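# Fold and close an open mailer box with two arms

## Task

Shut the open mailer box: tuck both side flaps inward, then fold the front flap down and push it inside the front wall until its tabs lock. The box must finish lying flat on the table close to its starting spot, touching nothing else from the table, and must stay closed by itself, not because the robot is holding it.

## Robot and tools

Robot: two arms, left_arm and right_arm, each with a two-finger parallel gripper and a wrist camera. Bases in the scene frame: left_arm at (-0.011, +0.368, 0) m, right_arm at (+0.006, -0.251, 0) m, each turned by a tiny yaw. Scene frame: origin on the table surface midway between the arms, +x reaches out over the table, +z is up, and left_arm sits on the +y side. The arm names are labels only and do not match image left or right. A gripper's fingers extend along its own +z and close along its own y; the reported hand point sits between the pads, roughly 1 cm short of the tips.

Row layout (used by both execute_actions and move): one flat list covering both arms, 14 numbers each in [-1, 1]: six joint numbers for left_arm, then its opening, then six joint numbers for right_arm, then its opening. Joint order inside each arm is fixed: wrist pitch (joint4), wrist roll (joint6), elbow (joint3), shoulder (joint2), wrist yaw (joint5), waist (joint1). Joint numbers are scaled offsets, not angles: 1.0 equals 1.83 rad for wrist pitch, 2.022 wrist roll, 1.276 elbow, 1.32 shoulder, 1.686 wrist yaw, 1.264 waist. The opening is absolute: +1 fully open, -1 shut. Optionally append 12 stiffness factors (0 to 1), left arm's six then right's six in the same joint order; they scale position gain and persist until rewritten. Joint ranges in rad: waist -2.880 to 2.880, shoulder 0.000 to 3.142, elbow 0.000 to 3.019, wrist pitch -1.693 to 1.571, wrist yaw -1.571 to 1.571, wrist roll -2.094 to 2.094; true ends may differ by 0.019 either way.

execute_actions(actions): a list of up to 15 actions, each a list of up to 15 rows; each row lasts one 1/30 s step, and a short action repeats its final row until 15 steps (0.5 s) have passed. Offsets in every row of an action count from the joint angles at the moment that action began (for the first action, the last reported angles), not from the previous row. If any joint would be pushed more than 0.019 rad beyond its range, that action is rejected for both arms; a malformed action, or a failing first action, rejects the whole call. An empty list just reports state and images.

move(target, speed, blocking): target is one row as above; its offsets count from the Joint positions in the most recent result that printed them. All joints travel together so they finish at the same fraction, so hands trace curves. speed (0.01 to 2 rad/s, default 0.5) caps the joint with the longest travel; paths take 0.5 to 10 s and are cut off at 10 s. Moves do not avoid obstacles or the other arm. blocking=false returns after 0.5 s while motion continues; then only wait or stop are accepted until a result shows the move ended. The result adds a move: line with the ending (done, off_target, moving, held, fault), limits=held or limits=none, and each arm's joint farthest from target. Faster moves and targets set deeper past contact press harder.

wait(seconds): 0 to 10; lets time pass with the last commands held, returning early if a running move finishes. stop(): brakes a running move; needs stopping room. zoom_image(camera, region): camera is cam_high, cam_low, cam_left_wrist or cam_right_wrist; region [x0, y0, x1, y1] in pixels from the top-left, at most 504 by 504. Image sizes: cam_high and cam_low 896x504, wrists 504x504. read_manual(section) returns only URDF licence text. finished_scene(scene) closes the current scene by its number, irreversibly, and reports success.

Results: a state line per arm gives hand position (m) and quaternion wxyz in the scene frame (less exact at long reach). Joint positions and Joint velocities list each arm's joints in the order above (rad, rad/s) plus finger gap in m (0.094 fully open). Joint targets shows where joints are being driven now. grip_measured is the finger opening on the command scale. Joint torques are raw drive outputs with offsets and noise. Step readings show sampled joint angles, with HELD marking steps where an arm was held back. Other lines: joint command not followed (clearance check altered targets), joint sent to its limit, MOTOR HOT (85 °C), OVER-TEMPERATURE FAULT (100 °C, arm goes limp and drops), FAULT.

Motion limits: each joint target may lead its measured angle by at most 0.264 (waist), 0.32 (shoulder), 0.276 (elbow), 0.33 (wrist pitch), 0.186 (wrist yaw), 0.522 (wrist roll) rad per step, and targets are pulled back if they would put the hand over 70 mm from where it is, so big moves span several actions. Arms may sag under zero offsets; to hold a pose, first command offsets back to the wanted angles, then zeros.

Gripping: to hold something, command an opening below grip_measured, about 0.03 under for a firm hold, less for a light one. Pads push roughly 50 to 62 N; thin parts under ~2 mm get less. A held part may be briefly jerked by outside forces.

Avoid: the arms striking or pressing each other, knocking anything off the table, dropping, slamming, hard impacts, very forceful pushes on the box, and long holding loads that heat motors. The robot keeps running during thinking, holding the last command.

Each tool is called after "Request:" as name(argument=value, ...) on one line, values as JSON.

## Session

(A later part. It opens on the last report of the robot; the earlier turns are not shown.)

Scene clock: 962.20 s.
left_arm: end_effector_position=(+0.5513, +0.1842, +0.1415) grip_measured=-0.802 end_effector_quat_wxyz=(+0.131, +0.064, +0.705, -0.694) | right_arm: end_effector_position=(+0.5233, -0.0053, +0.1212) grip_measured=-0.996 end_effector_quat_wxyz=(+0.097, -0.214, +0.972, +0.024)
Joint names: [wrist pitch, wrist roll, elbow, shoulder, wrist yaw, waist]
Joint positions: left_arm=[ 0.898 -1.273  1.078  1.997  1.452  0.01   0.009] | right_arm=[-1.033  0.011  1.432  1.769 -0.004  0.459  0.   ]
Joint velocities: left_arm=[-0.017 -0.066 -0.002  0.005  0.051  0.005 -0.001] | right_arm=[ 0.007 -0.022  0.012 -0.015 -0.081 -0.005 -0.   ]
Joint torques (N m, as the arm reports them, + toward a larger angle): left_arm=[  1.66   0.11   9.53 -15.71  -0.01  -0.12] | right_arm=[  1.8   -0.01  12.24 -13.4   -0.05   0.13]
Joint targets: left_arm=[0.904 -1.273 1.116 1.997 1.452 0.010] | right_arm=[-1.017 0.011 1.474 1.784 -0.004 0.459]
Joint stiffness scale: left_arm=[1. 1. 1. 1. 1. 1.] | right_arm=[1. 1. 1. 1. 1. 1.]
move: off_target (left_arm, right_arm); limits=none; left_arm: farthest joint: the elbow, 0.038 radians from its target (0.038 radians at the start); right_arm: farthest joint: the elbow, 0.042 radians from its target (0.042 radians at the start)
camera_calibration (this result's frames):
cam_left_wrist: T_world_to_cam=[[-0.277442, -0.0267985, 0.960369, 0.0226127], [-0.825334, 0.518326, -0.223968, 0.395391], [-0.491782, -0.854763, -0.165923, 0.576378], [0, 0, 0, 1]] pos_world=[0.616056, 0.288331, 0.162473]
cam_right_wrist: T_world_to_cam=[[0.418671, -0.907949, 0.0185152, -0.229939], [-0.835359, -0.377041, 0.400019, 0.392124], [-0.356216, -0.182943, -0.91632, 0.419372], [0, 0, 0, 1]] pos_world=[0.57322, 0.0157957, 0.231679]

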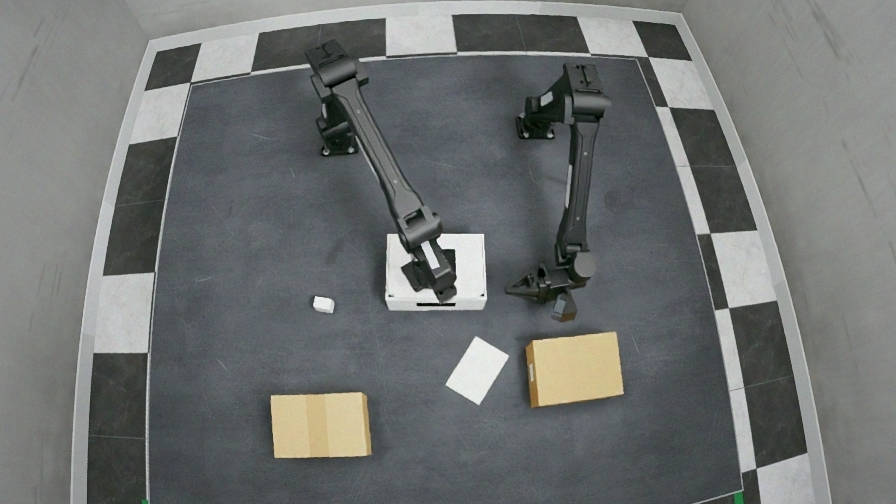

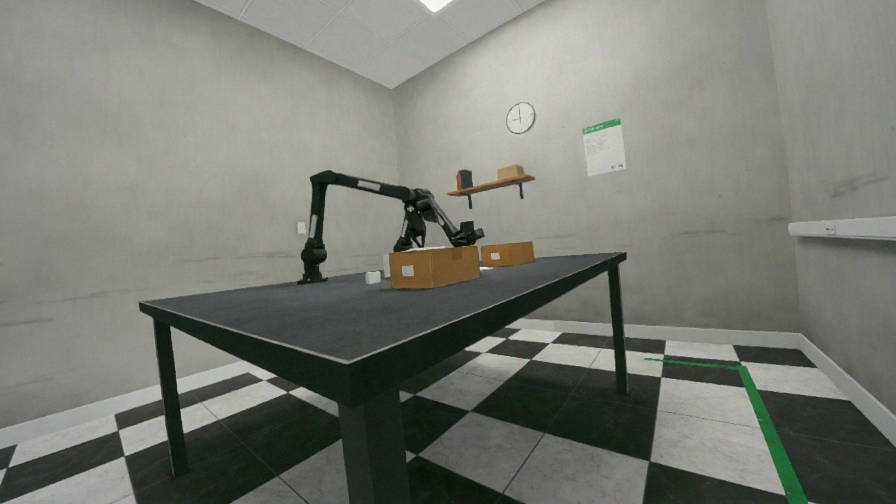

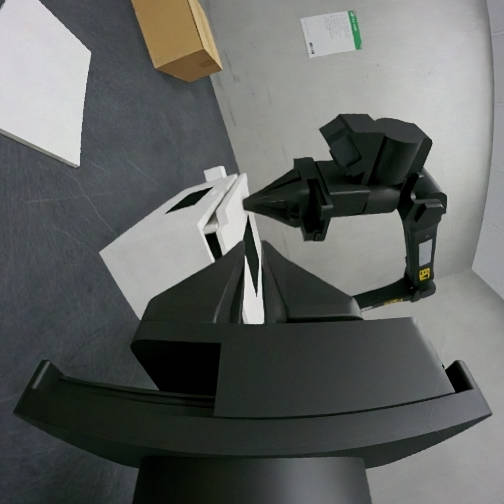

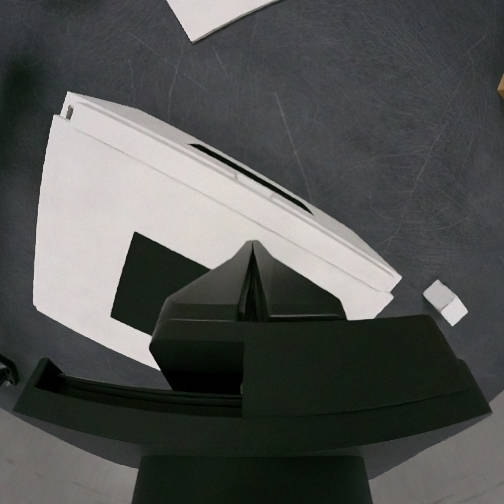

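Request:
move(target=[0.003,0,0.03,0,0,0,-0.8,0.012,0,0.033,0.045,0,0,-1], speed=0.05)

Scene clock: 978.50 s.
left_arm: end_effector_position=(+0.5513, +0.1842, +0.1415) grip_measured=-0.802 end_effector_quat_wxyz=(+0.131, +0.064, +0.705, -0.694) | right_arm: end_effector_position=(+0.5264, -0.0038, +0.1124) grip_measured=-0.996 end_effector_quat_wxyz=(+0.091, -0.214, +0.972, +0.023)
Joint names: [wrist pitch, wrist roll, elbow, shoulder, wrist yaw, waist]
Joint positions: left_arm=[ 0.898 -1.273  1.078  1.997  1.452  0.01   0.009] | right_arm=[-1.033  0.011  1.442  1.792 -0.004  0.459  0.   ]
Joint velocities: left_arm=[ 0.007 -0.007 -0.007 -0.005 -0.022  0.005  0.001] | right_arm=[-0.017  0.007 -0.007 -0.015 -0.051  0.005 -0.001]
Joint torques (N m, as the arm reports them, + toward a larger angle): left_arm=[  1.66   0.11   9.53 -15.61  -0.02  -0.16] | right_arm=[  2.06  -0.01  11.21 -12.28  -0.08  -0.19]
Joint targets: left_arm=[0.904 -1.273 1.116 1.997 1.452 0.010] | right_arm=[-1.011 0.011 1.474 1.828 -0.004 0.459]
Joint stiffness scale: left_arm=[1. 1. 1. 1. 1. 1.] | right_arm=[1. 1. 1. 1. 1. 1.]
move: off_target (left_arm, right_arm); limits=none; left_arm: farthest joint: the elbow, 0.038 radians from its target (0.038 radians at the start); right_arm: farthest joint: the shoulder, 0.036 radians from its target (0.059 radians at the start)
camera_calibration (this result's frames):
cam_left_wrist: T_world_to_cam=[[-0.277442, -0.0267985, 0.960369, 0.0226127], [-0.825334, 0.518326, -0.223968, 0.395391], [-0.491782, -0.854763, -0.165923, 0.576378], [0, 0, 0, 1]] pos_world=[0.616056, 0.288331, 0.162473]
cam_right_wrist: T_world_to_cam=[[0.418889, -0.907846, 0.0186671, -0.229866], [-0.830604, -0.37478, 0.41187, 0.394971], [-0.366919, -0.188033, -0.911051, 0.417709], [0, 0, 0, 1]] pos_world=[0.577618, 0.0178871, 0.222168]

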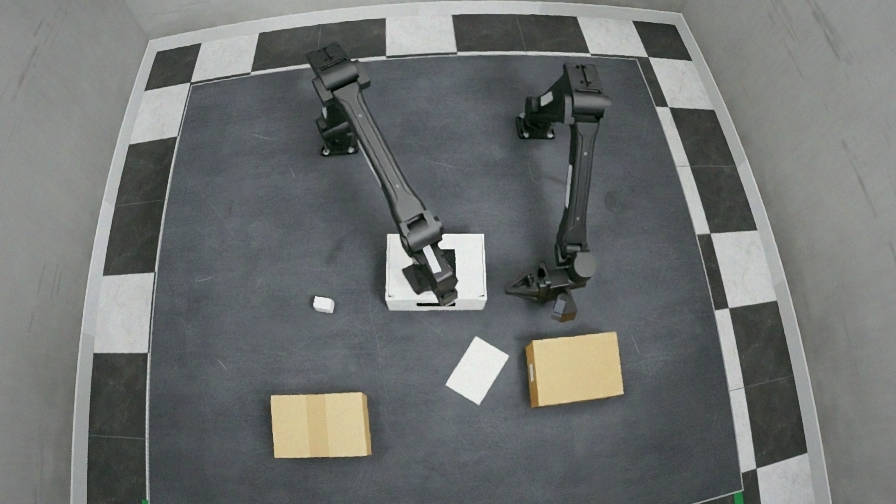

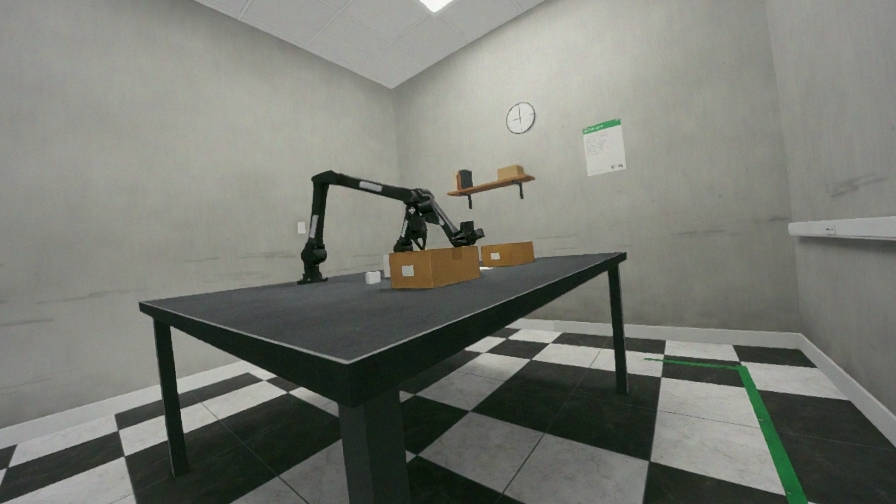

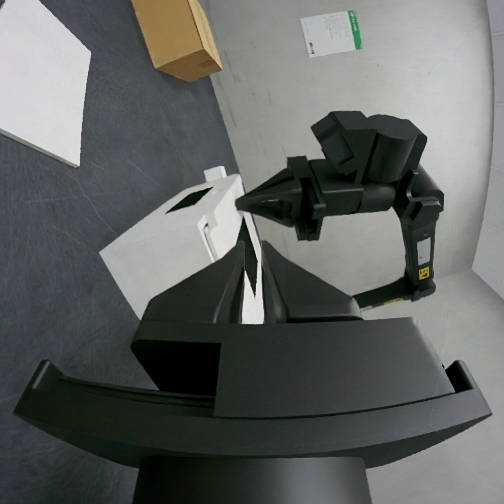

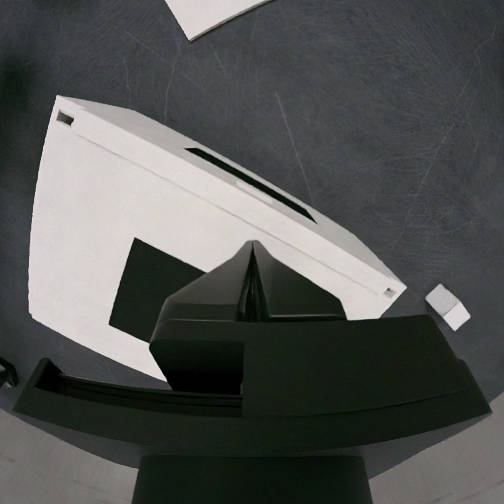

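Request:
move(target=[0.003,0,0.03,0,0,0,-0.8,0,0,0.03,-0.11,0,0,-1], speed=0.15)

Request:
wait(seconds=3)

Scene clock: 985.67 s.
left_arm: end_effector_position=(+0.5513, +0.1842, +0.1415) grip_measured=-0.802 end_effector_quat_wxyz=(+0.131, +0.064, +0.705, -0.694) | right_arm: end_effector_position=(+0.5238, -0.0050, +0.1899) grip_measured=-0.996 end_effector_quat_wxyz=(+0.159, -0.212, +0.963, +0.039)
Joint names: [wrist pitch, wrist roll, elbow, shoulder, wrist yaw, waist]
Joint positions: left_arm=[ 0.898 -1.273  1.078  1.997  1.452  0.01   0.009] | right_arm=[-1.033  0.011  1.442  1.652 -0.004  0.459  0.   ]
Joint velocities: left_arm=[-0.012  0.007  0.007 -0.005 -0.066 -0.015  0.001] | right_arm=[ 0.012 -0.051 -0.002  0.005 -0.022  0.005 -0.001]
Joint torques (N m, as the arm reports them, + toward a larger angle): left_arm=[  1.68   0.11   9.54 -15.64  -0.02  -0.18] | right_arm=[  1.48   0.    12.54 -14.08  -0.1    0.05]
Joint targets: left_arm=[0.904 -1.273 1.116 1.997 1.452 0.010] | right_arm=[-1.033 0.011 1.480 1.647 -0.004 0.459]
Joint stiffness scale: left_arm=[1. 1. 1. 1. 1. 1.] | right_arm=[1. 1. 1. 1. 1. 1.]
move: off_target (left_arm, right_arm); limits=none; left_arm: farthest joint: the elbow, 0.038 radians from its target (0.038 radians at the start); right_arm: farthest joint: the elbow, 0.038 radians from its target (0.038 radians at the start)
camera_calibration (this result's frames):
cam_left_wrist: T_world_to_cam=[[-0.277442, -0.0267985, 0.960369, 0.0226127], [-0.825334, 0.518326, -0.223968, 0.395391], [-0.491782, -0.854763, -0.165923, 0.576378], [0, 0, 0, 1]] pos_world=[0.616056, 0.288331, 0.162473]
cam_right_wrist: T_world_to_cam=[[0.416639, -0.908916, 0.0168665, -0.229831], [-0.874458, -0.395634, 0.280707, 0.408194], [-0.248466, -0.131702, -0.959645, 0.434589], [0, 0, 0, 1]] pos_world=[0.560686, 0.00983493, 0.306344]

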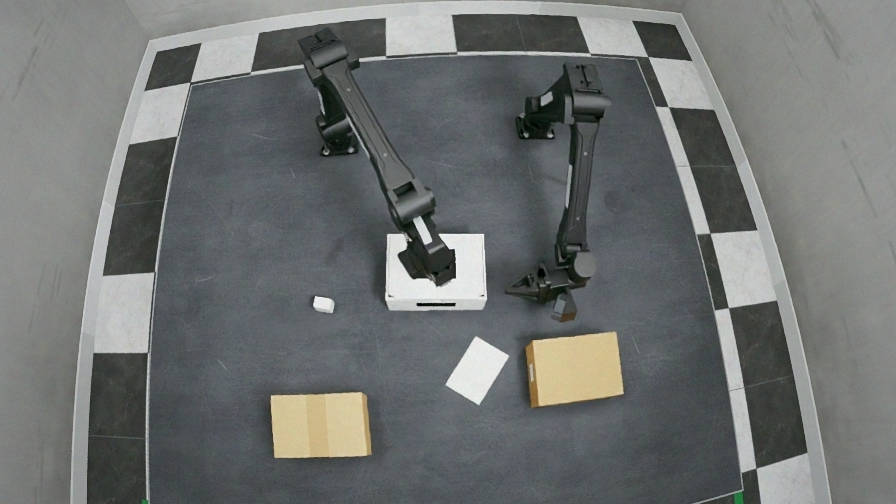

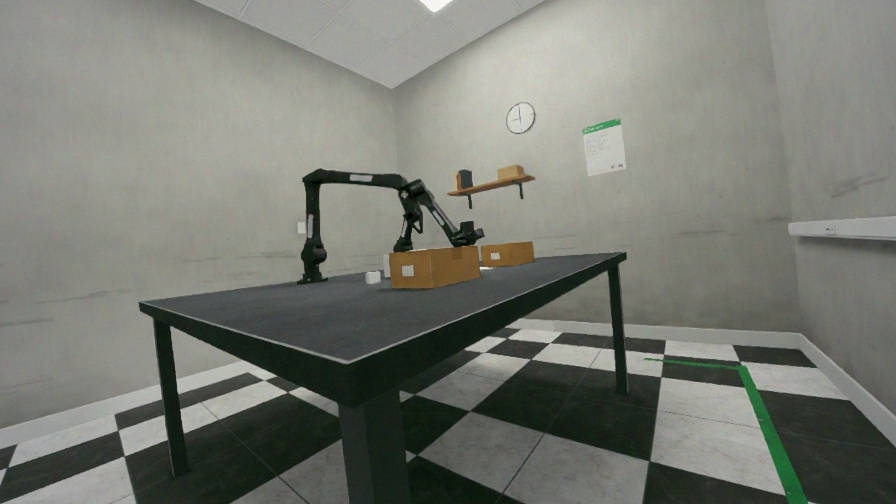

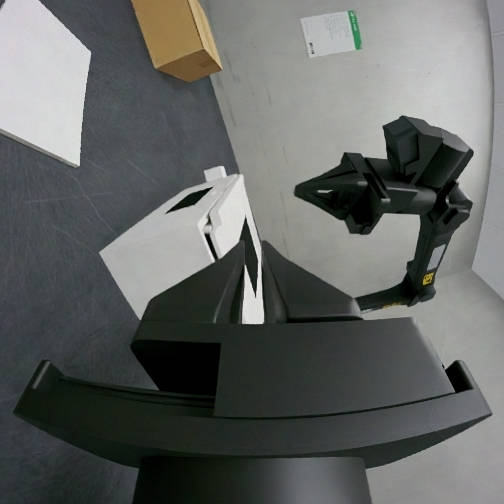

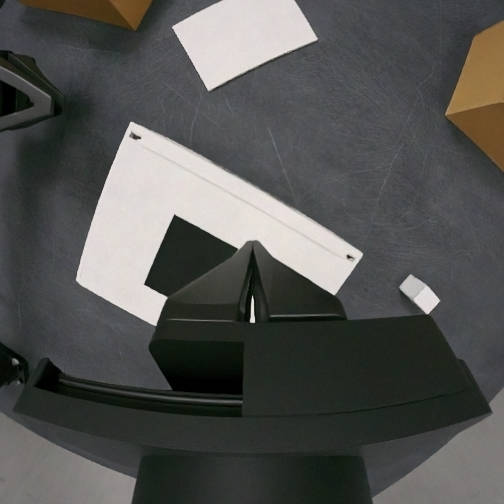

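Scene clock: 988.67 s.
left_arm: end_effector_position=(+0.5513, +0.1842, +0.1415) grip_measured=-0.802 end_effector_quat_wxyz=(+0.131, +0.064, +0.705, -0.694) | right_arm: end_effector_position=(+0.5238, -0.0050, +0.1899) grip_measured=-0.996 end_effector_quat_wxyz=(+0.159, -0.212, +0.963, +0.039)
Joint names: [wrist pitch, wrist roll, elbow, shoulder, wrist yaw, waist]
Joint positions: left_arm=[ 0.898 -1.273  1.078  1.997  1.452  0.01   0.009] | right_arm=[-1.033  0.011  1.442  1.652 -0.004  0.459  0.   ]
Joint velocities: left_arm=[-0.002 -0.022  0.002 -0.024  0.066  0.005 -0.001] | right_arm=[ 0.007 -0.037 -0.017 -0.005  0.051 -0.015 -0.   ]
Joint torques (N m, as the arm reports them, + toward a larger angle): left_arm=[  1.7    0.11   9.55 -15.62  -0.02  -0.13] | right_arm=[  1.52   0.02  12.42 -14.64  -0.07  -0.21]
Joint targets: left_arm=[0.904 -1.273 1.116 1.997 1.452 0.010] | right_arm=[-1.033 0.011 1.480 1.647 -0.004 0.459]
Joint stiffness scale: left_arm=[1. 1. 1. 1. 1. 1.] | right_arm=[1. 1. 1. 1. 1. 1.]
wait: 3.00 s; at rest by 0.17 s
camera_calibration (this result's frames):
cam_left_wrist: T_world_to_cam=[[-0.277442, -0.0267985, 0.960369, 0.0226127], [-0.825334, 0.518326, -0.223968, 0.395391], [-0.491782, -0.854763, -0.165923, 0.576378], [0, 0, 0, 1]] pos_world=[0.616056, 0.288331, 0.162473]
cam_right_wrist: T_world_to_cam=[[0.416639, -0.908916, 0.0168665, -0.229831], [-0.874458, -0.395634, 0.280707, 0.408194], [-0.248466, -0.131702, -0.959645, 0.434589], [0, 0, 0, 1]] pos_world=[0.560686, 0.00983493, 0.306344]

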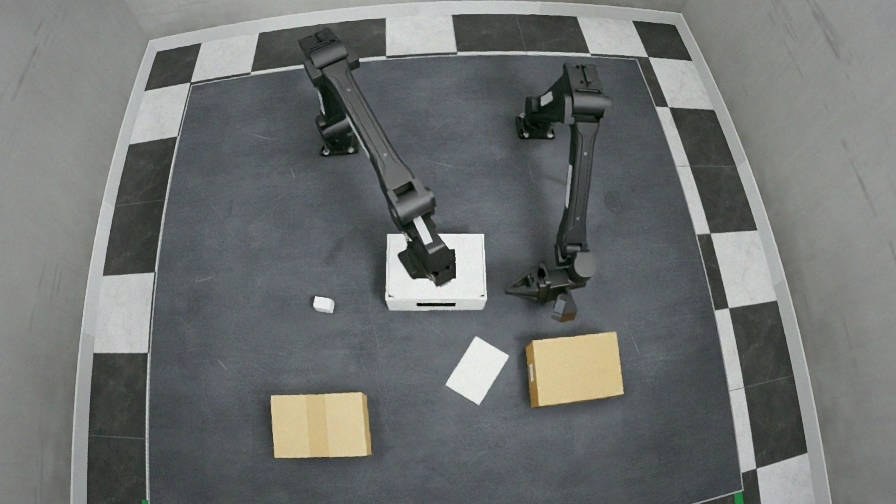

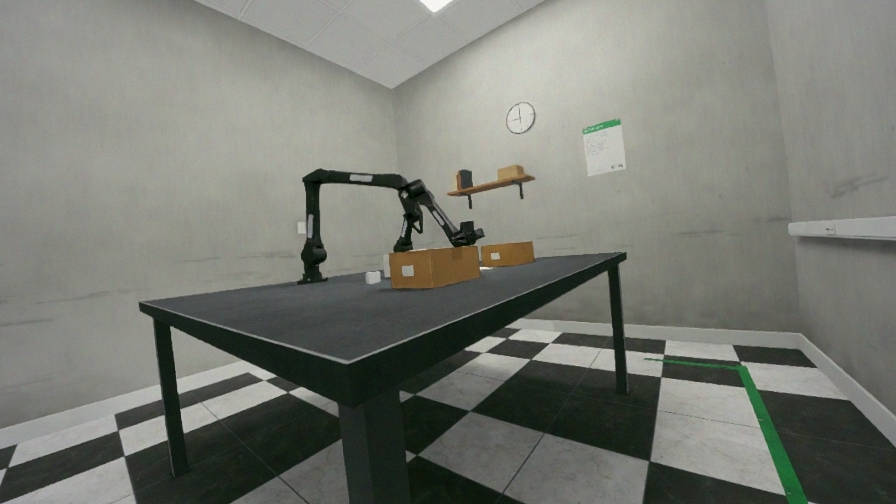

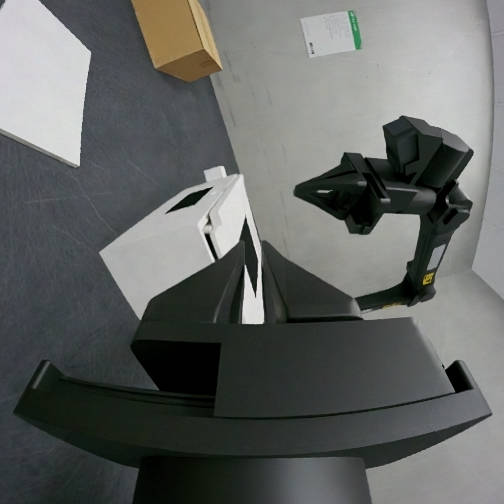

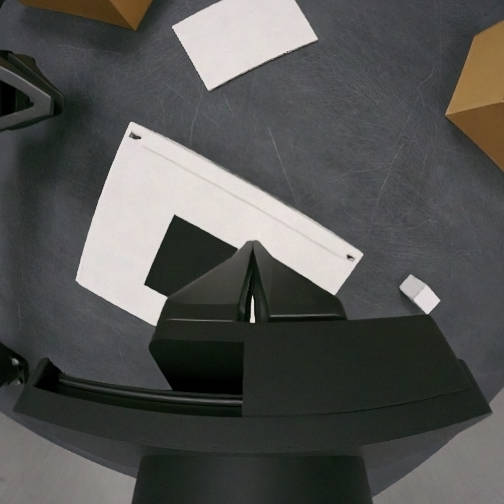

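Request:
wait(seconds=6)

Request:
zoom_image(camera="cam_left_wrist", region=[140,150,300,310])

Scene clock: 1001.03 s.
left_arm: end_effector_position=(+0.5513, +0.1842, +0.1415) grip_measured=-0.802 end_effector_quat_wxyz=(+0.131, +0.064, +0.705, -0.694) | right_arm: end_effector_position=(+0.5238, -0.0050, +0.1899) grip_measured=-0.996 end_effector_quat_wxyz=(+0.159, -0.212, +0.963, +0.039)
Joint names: [wrist pitch, wrist roll, elbow, shoulder, wrist yaw, waist]
Joint positions: left_arm=[ 0.898 -1.273  1.078  1.997  1.452  0.01   0.009] | right_arm=[-1.033  0.011  1.442  1.652 -0.004  0.459  0.   ]
Joint velocities: left_arm=[-0.012 -0.051  0.007 -0.005 -0.037 -0.015  0.   ] | right_arm=[-0.002  0.051  0.007 -0.005 -0.051 -0.005 -0.   ]
Joint torques (N m, as the arm reports them, + toward a larger angle): left_arm=[  1.65   0.11   9.53 -15.67  -0.01  -0.05] | right_arm=[  1.38   0.01  12.27 -14.34  -0.11  -0.66]
Joint targets: left_arm=[0.904 -1.273 1.116 1.997 1.452 0.010] | right_arm=[-1.033 0.011 1.480 1.647 -0.004 0.459]
Joint stiffness scale: left_arm=[1. 1. 1. 1. 1. 1.] | right_arm=[1. 1. 1. 1. 1. 1.]
wait: 6.00 s; at rest from the start
camera_calibration (this result's frames):
cam_left_wrist: T_world_to_cam=[[-0.277442, -0.0267985, 0.960369, 0.0226127], [-0.825334, 0.518326, -0.223968, 0.395391], [-0.491782, -0.854763, -0.165923, 0.576378], [0, 0, 0, 1]] pos_world=[0.616056, 0.288331, 0.162473]
cam_right_wrist: T_world_to_cam=[[0.416639, -0.908916, 0.0168665, -0.229831], [-0.874458, -0.395634, 0.280707, 0.408194], [-0.248466, -0.131702, -0.959645, 0.434589], [0, 0, 0, 1]] pos_world=[0.560686, 0.00983493, 0.306344]

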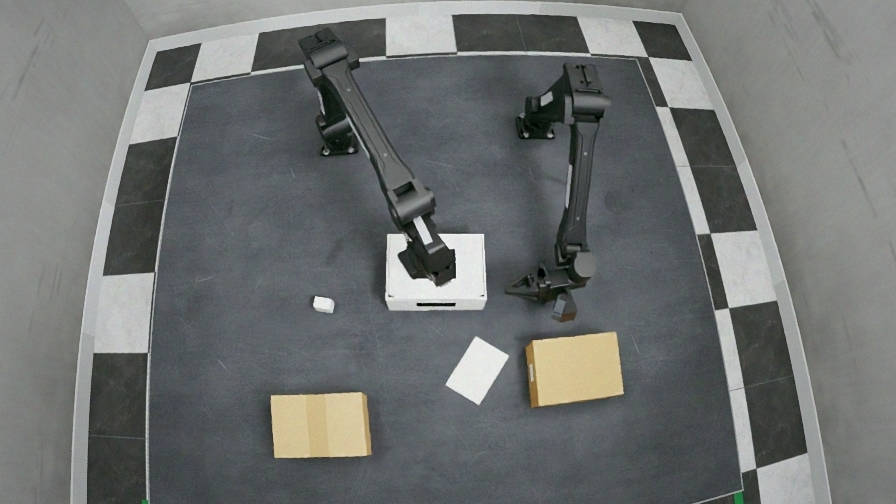

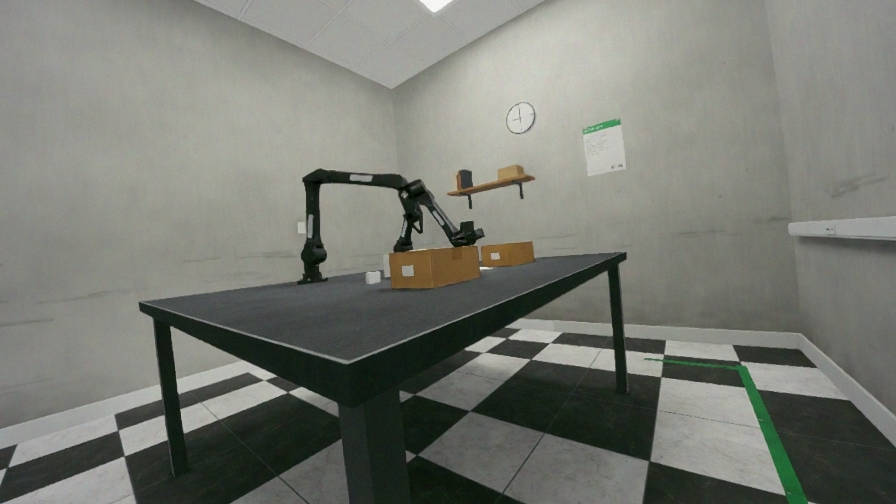

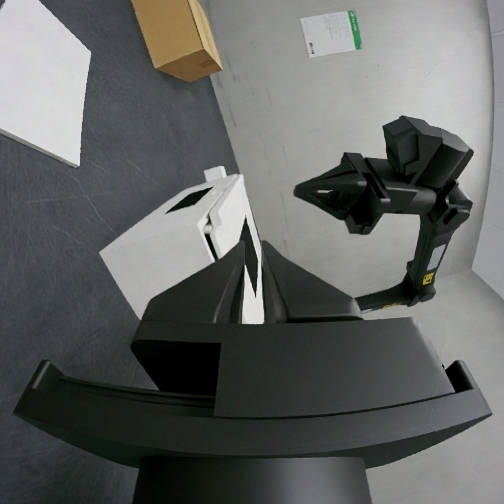

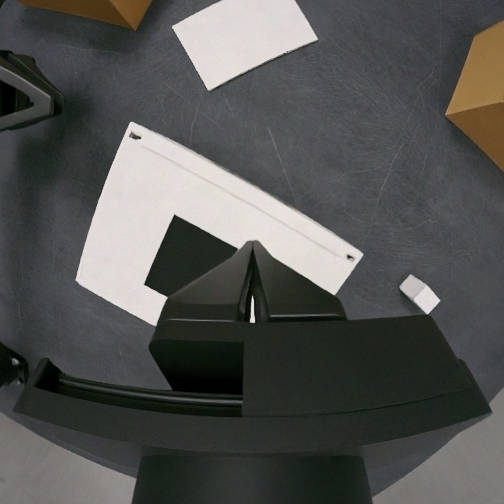

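Region (140, 150, 300, 310) of cam_left_wrist's 504x504 image, scaled by 3.150, with more detail than that image has.

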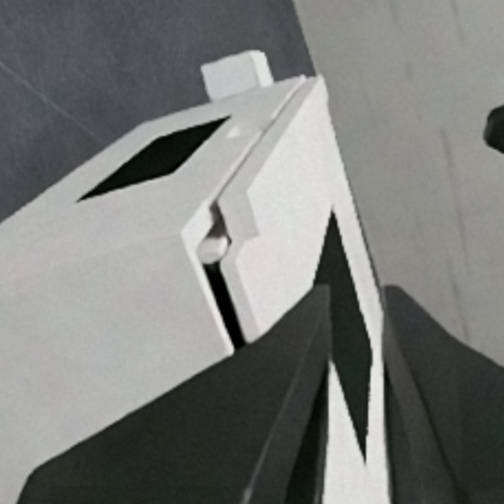

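Request:
move(target=[0.003,0,0.03,0,0,0,-0.8,0.02,0,0.02,0.15,0,0,-1], speed=0.1)

Request:
zoom_image(camera="cam_left_wrist", region=[140,150,300,310])

Request:
move(target=[0.003,0,0.03,0,0,0,-0.8,0,0,0.03,-0.11,0,0,-1], speed=0.15)

Request:
zoom_image(camera="cam_left_wrist", region=[140,150,300,310])

Scene clock: 1020.50 s.
left_arm: end_effector_position=(+0.5513, +0.1842, +0.1415) grip_measured=-0.802 end_effector_quat_wxyz=(+0.131, +0.064, +0.705, -0.694) | right_arm: end_effector_position=(+0.5302, -0.0020, +0.1116) grip_measured=-0.996 end_effector_quat_wxyz=(+0.097, -0.214, +0.972, +0.024)
Joint names: [wrist pitch, wrist roll, elbow, shoulder, wrist yaw, waist]
Joint positions: left_arm=[ 0.898 -1.273  1.078  1.997  1.452  0.01   0.009] | right_arm=[-1.018  0.011  1.444  1.797 -0.004  0.459  0.   ]
Joint velocities: left_arm=[-0.012  0.037 -0.002 -0.024 -0.051 -0.005  0.   ] | right_arm=[ 0.012  0.007 -0.012  0.005  0.051 -0.005  0.   ]
Joint torques (N m, as the arm reports them, + toward a larger angle): left_arm=[  1.66   0.11   9.52 -15.64  -0.02  -0.04] | right_arm=[  2.08  -0.01  10.66 -11.49  -0.08  -0.66]
Joint targets: left_arm=[0.904 -1.273 1.116 1.997 1.452 0.010] | right_arm=[-0.996 0.011 1.468 1.850 -0.004 0.459]
Joint stiffness scale: left_arm=[1. 1. 1. 1. 1. 1.] | right_arm=[1. 1. 1. 1. 1. 1.]
move: off_target (left_arm, right_arm); limits=none; left_arm: farthest joint: the elbow, 0.038 radians from its target (0.038 radians at the start); right_arm: farthest joint: the shoulder, 0.053 radians from its target (0.198 radians at the start)
camera_calibration (this result's frames):
cam_left_wrist: T_world_to_cam=[[-0.277442, -0.0267985, 0.960369, 0.0226127], [-0.825334, 0.518326, -0.223968, 0.395391], [-0.491782, -0.854763, -0.165923, 0.576378], [0, 0, 0, 1]] pos_world=[0.616056, 0.288331, 0.162473]
cam_right_wrist: T_world_to_cam=[[0.418684, -0.907943, 0.0185242, -0.229679], [-0.835083, -0.37691, 0.400718, 0.4027], [-0.356848, -0.183243, -0.916014, 0.413984], [0, 0, 0, 1]] pos_world=[0.58018, 0.0191054, 0.2221]

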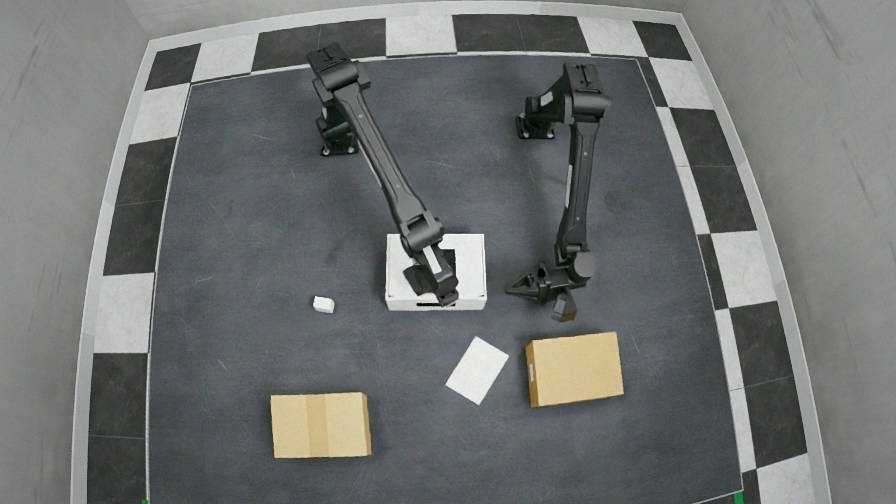

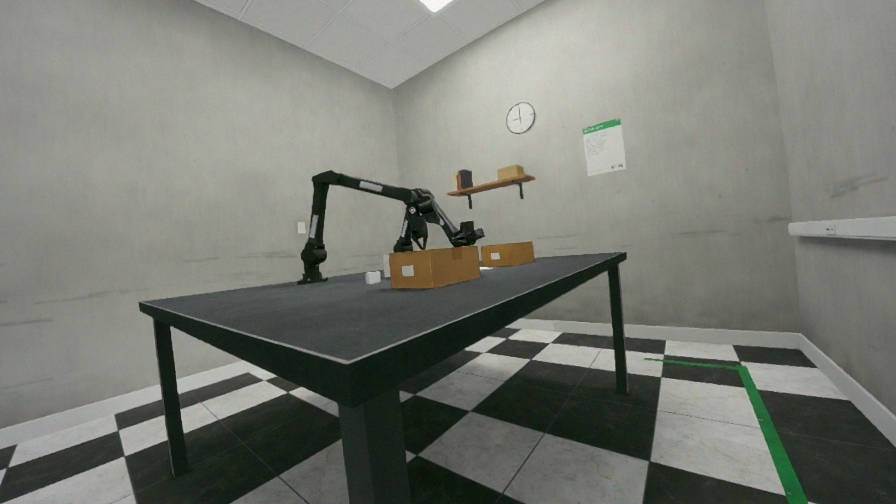

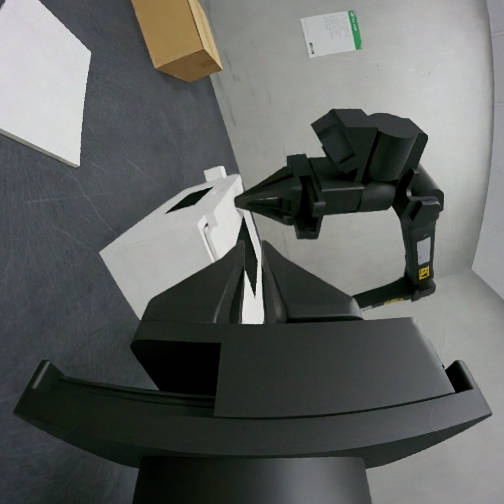

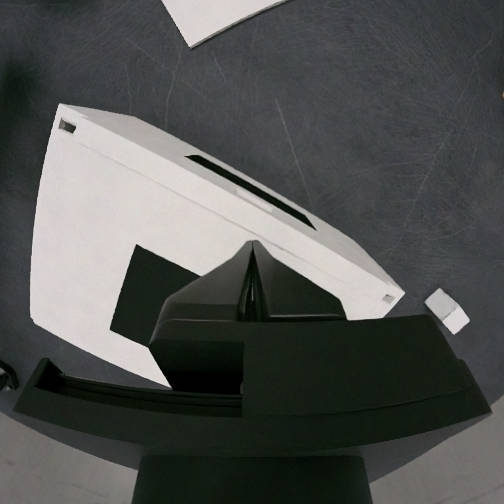

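Region (140, 150, 300, 310) of cam_left_wrist's 504x504 image, scaled by 3.150, with more detail than that image has.

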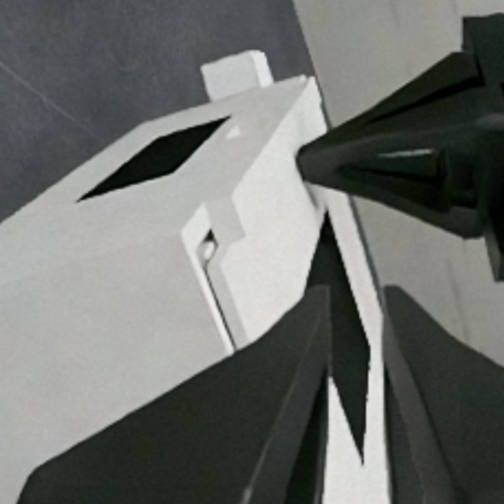

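Scene clock: 1021.87 s.
left_arm: end_effector_position=(+0.5513, +0.1842, +0.1415) grip_measured=-0.802 end_effector_quat_wxyz=(+0.131, +0.064, +0.705, -0.694) | right_arm: end_effector_position=(+0.5276, -0.0032, +0.1897) grip_measured=-0.996 end_effector_quat_wxyz=(+0.164, -0.212, +0.962, +0.040)
Joint names: [wrist pitch, wrist roll, elbow, shoulder, wrist yaw, waist]
Joint positions: left_arm=[ 0.898 -1.273  1.078  1.997  1.452  0.01   0.009] | right_arm=[-1.018  0.011  1.444  1.657 -0.004  0.459  0.   ]
Joint velocities: left_arm=[-0.007  0.022  0.012 -0.015  0.007  0.015  0.   ] | right_arm=[ 0.007 -0.007 -0.027 -0.015 -0.066 -0.015 -0.   ]
Joint torques (N m, as the arm reports them, + toward a larger angle): left_arm=[  1.66   0.11   9.53 -15.74  -0.02  -0.12] | right_arm=[  1.31   0.02  12.37 -14.17  -0.11  -0.22]
Joint targets: left_arm=[0.904 -1.273 1.116 1.997 1.452 0.010] | right_arm=[-1.018 0.011 1.483 1.651 -0.004 0.459]
Joint stiffness scale: left_arm=[1. 1. 1. 1. 1. 1.] | right_arm=[1. 1. 1. 1. 1. 1.]
move: off_target (left_arm, right_arm); limits=none; left_arm: farthest joint: the elbow, 0.038 radians from its target (0.038 radians at the start); right_arm: farthest joint: the elbow, 0.038 radians from its target (0.038 radians at the start)
camera_calibration (this result's frames):
cam_left_wrist: T_world_to_cam=[[-0.277442, -0.0267985, 0.960369, 0.0226127], [-0.825334, 0.518326, -0.223968, 0.395391], [-0.491782, -0.854763, -0.165923, 0.576378], [0, 0, 0, 1]] pos_world=[0.616056, 0.288331, 0.162473]
cam_right_wrist: T_world_to_cam=[[0.416454, -0.909004, 0.0166932, -0.229639], [-0.877488, -0.397075, 0.268972, 0.416128], [-0.237868, -0.126663, -0.963003, 0.430701], [0, 0, 0, 1]] pos_world=[0.563231, 0.0110454, 0.306672]

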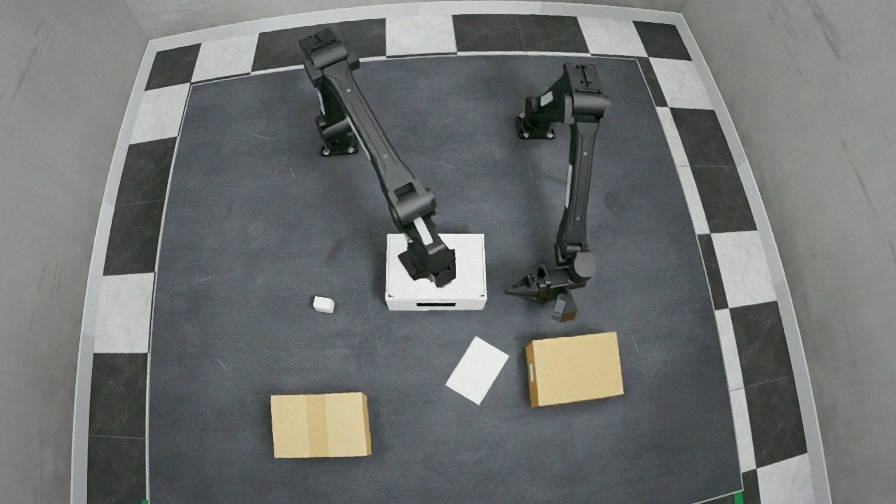

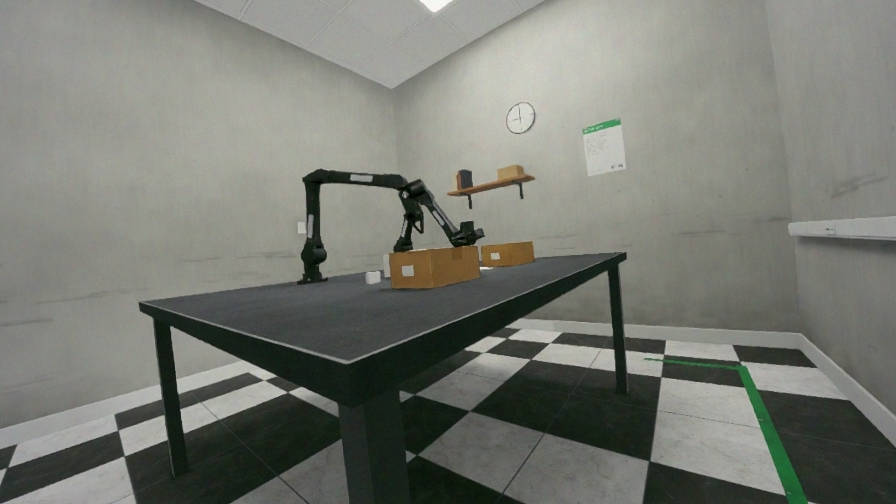

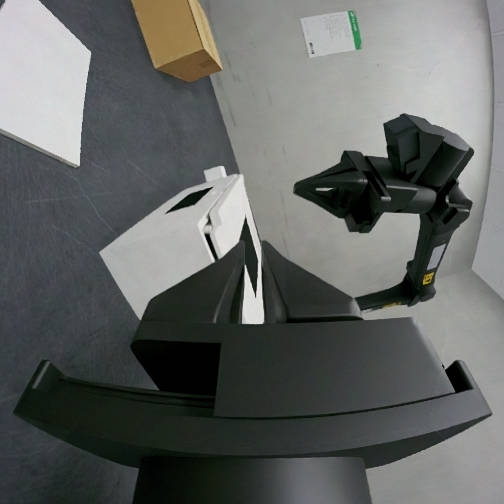

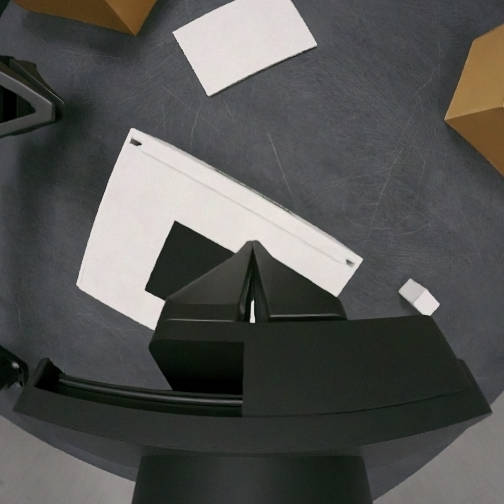

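Region (140, 150, 300, 310) of cam_left_wrist's 504x504 image, scaled by 3.150, with more detail than that image has.

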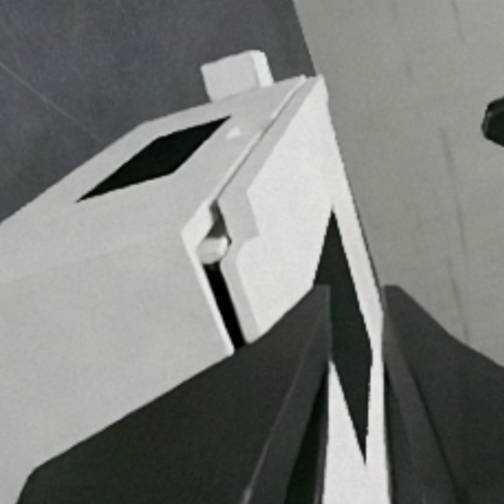

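Request:
move(target=[0.003,0,0.03,0,0,0.05,-0.8,0.1,0,-0.1,-0.05,0,-0.27,-1], speed=0.4)

Scene clock: 1033.60 s.
left_arm: end_effector_position=(+0.5612, +0.2175, +0.1415) grip_measured=-0.802 end_effector_quat_wxyz=(+0.151, +0.043, +0.707, -0.690) | right_arm: end_effector_position=(+0.5738, -0.1937, +0.1746) grip_measured=-0.996 end_effector_quat_wxyz=(+0.213, -0.044, +0.976, +0.014)
Joint names: [wrist pitch, wrist roll, elbow, shoulder, wrist yaw, waist]
Joint positions: left_arm=[ 0.898 -1.273  1.078  1.997  1.452  0.068  0.009] | right_arm=[-0.853  0.011  1.314  1.603 -0.004  0.116  0.   ]
Joint velocities: left_arm=[ 0.002  0.037 -0.002 -0.015 -0.007 -0.005 -0.001] | right_arm=[-0.002  0.081  0.002 -0.015  0.022 -0.005  0.   ]
Joint torques (N m, as the arm reports them, + toward a larger angle): left_arm=[  1.65   0.11   9.54 -15.73  -0.02  -0.03] | right_arm=[  2.42   0.     9.33 -14.31  -0.08   0.33]
Joint targets: left_arm=[0.904 -1.273 1.116 1.997 1.452 0.073] | right_arm=[-0.836 0.011 1.317 1.590 -0.004 0.118]
Joint stiffness scale: left_arm=[1. 1. 1. 1. 1. 1.] | right_arm=[1. 1. 1. 1. 1. 1.]
move: off_target (left_arm); limits=none; left_arm: farthest joint: the elbow, 0.038 radians from its target (0.038 radians at the start); right_arm: farthest joint: the wrist pitch, 0.018 radians from its target (0.183 radians at the start)
camera_calibration (this result's frames):
cam_left_wrist: T_world_to_cam=[[-0.27539, -0.0430418, 0.960369, 0.0286143], [-0.854343, 0.468974, -0.223968, 0.413236], [-0.440748, -0.882163, -0.165923, 0.587027], [0, 0, 0, 1]] pos_world=[0.619657, 0.325288, 0.162473]
cam_right_wrist: T_world_to_cam=[[0.0851139, -0.996253, 0.0153528, -0.248272], [-0.979953, -0.0809158, 0.182055, 0.520239], [-0.180131, -0.0305404, -0.983168, 0.391956], [0, 0, 0, 1]] pos_world=[0.601545, -0.193276, 0.294459]

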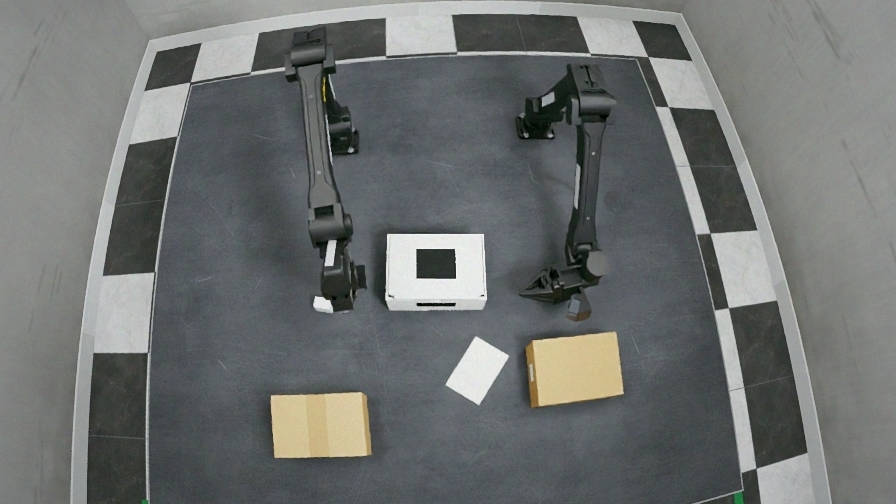

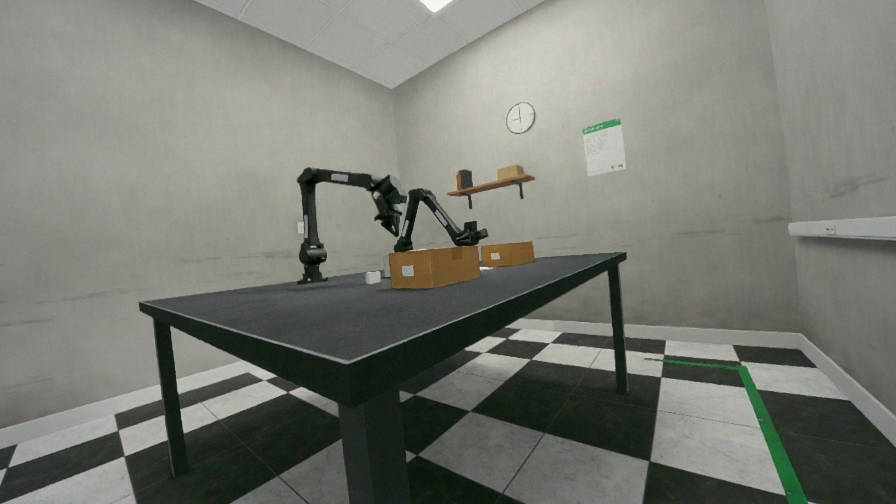

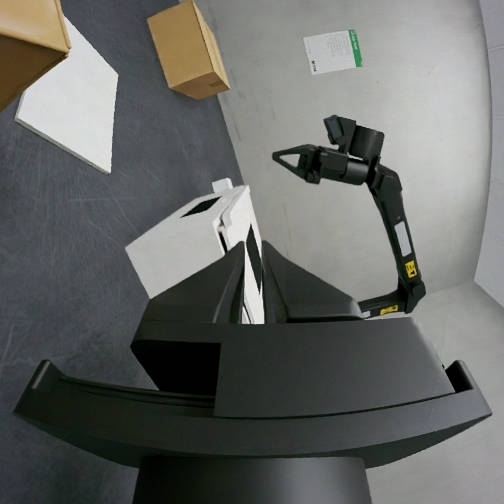

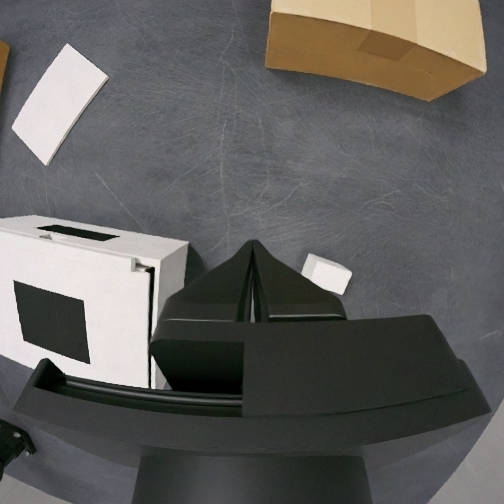

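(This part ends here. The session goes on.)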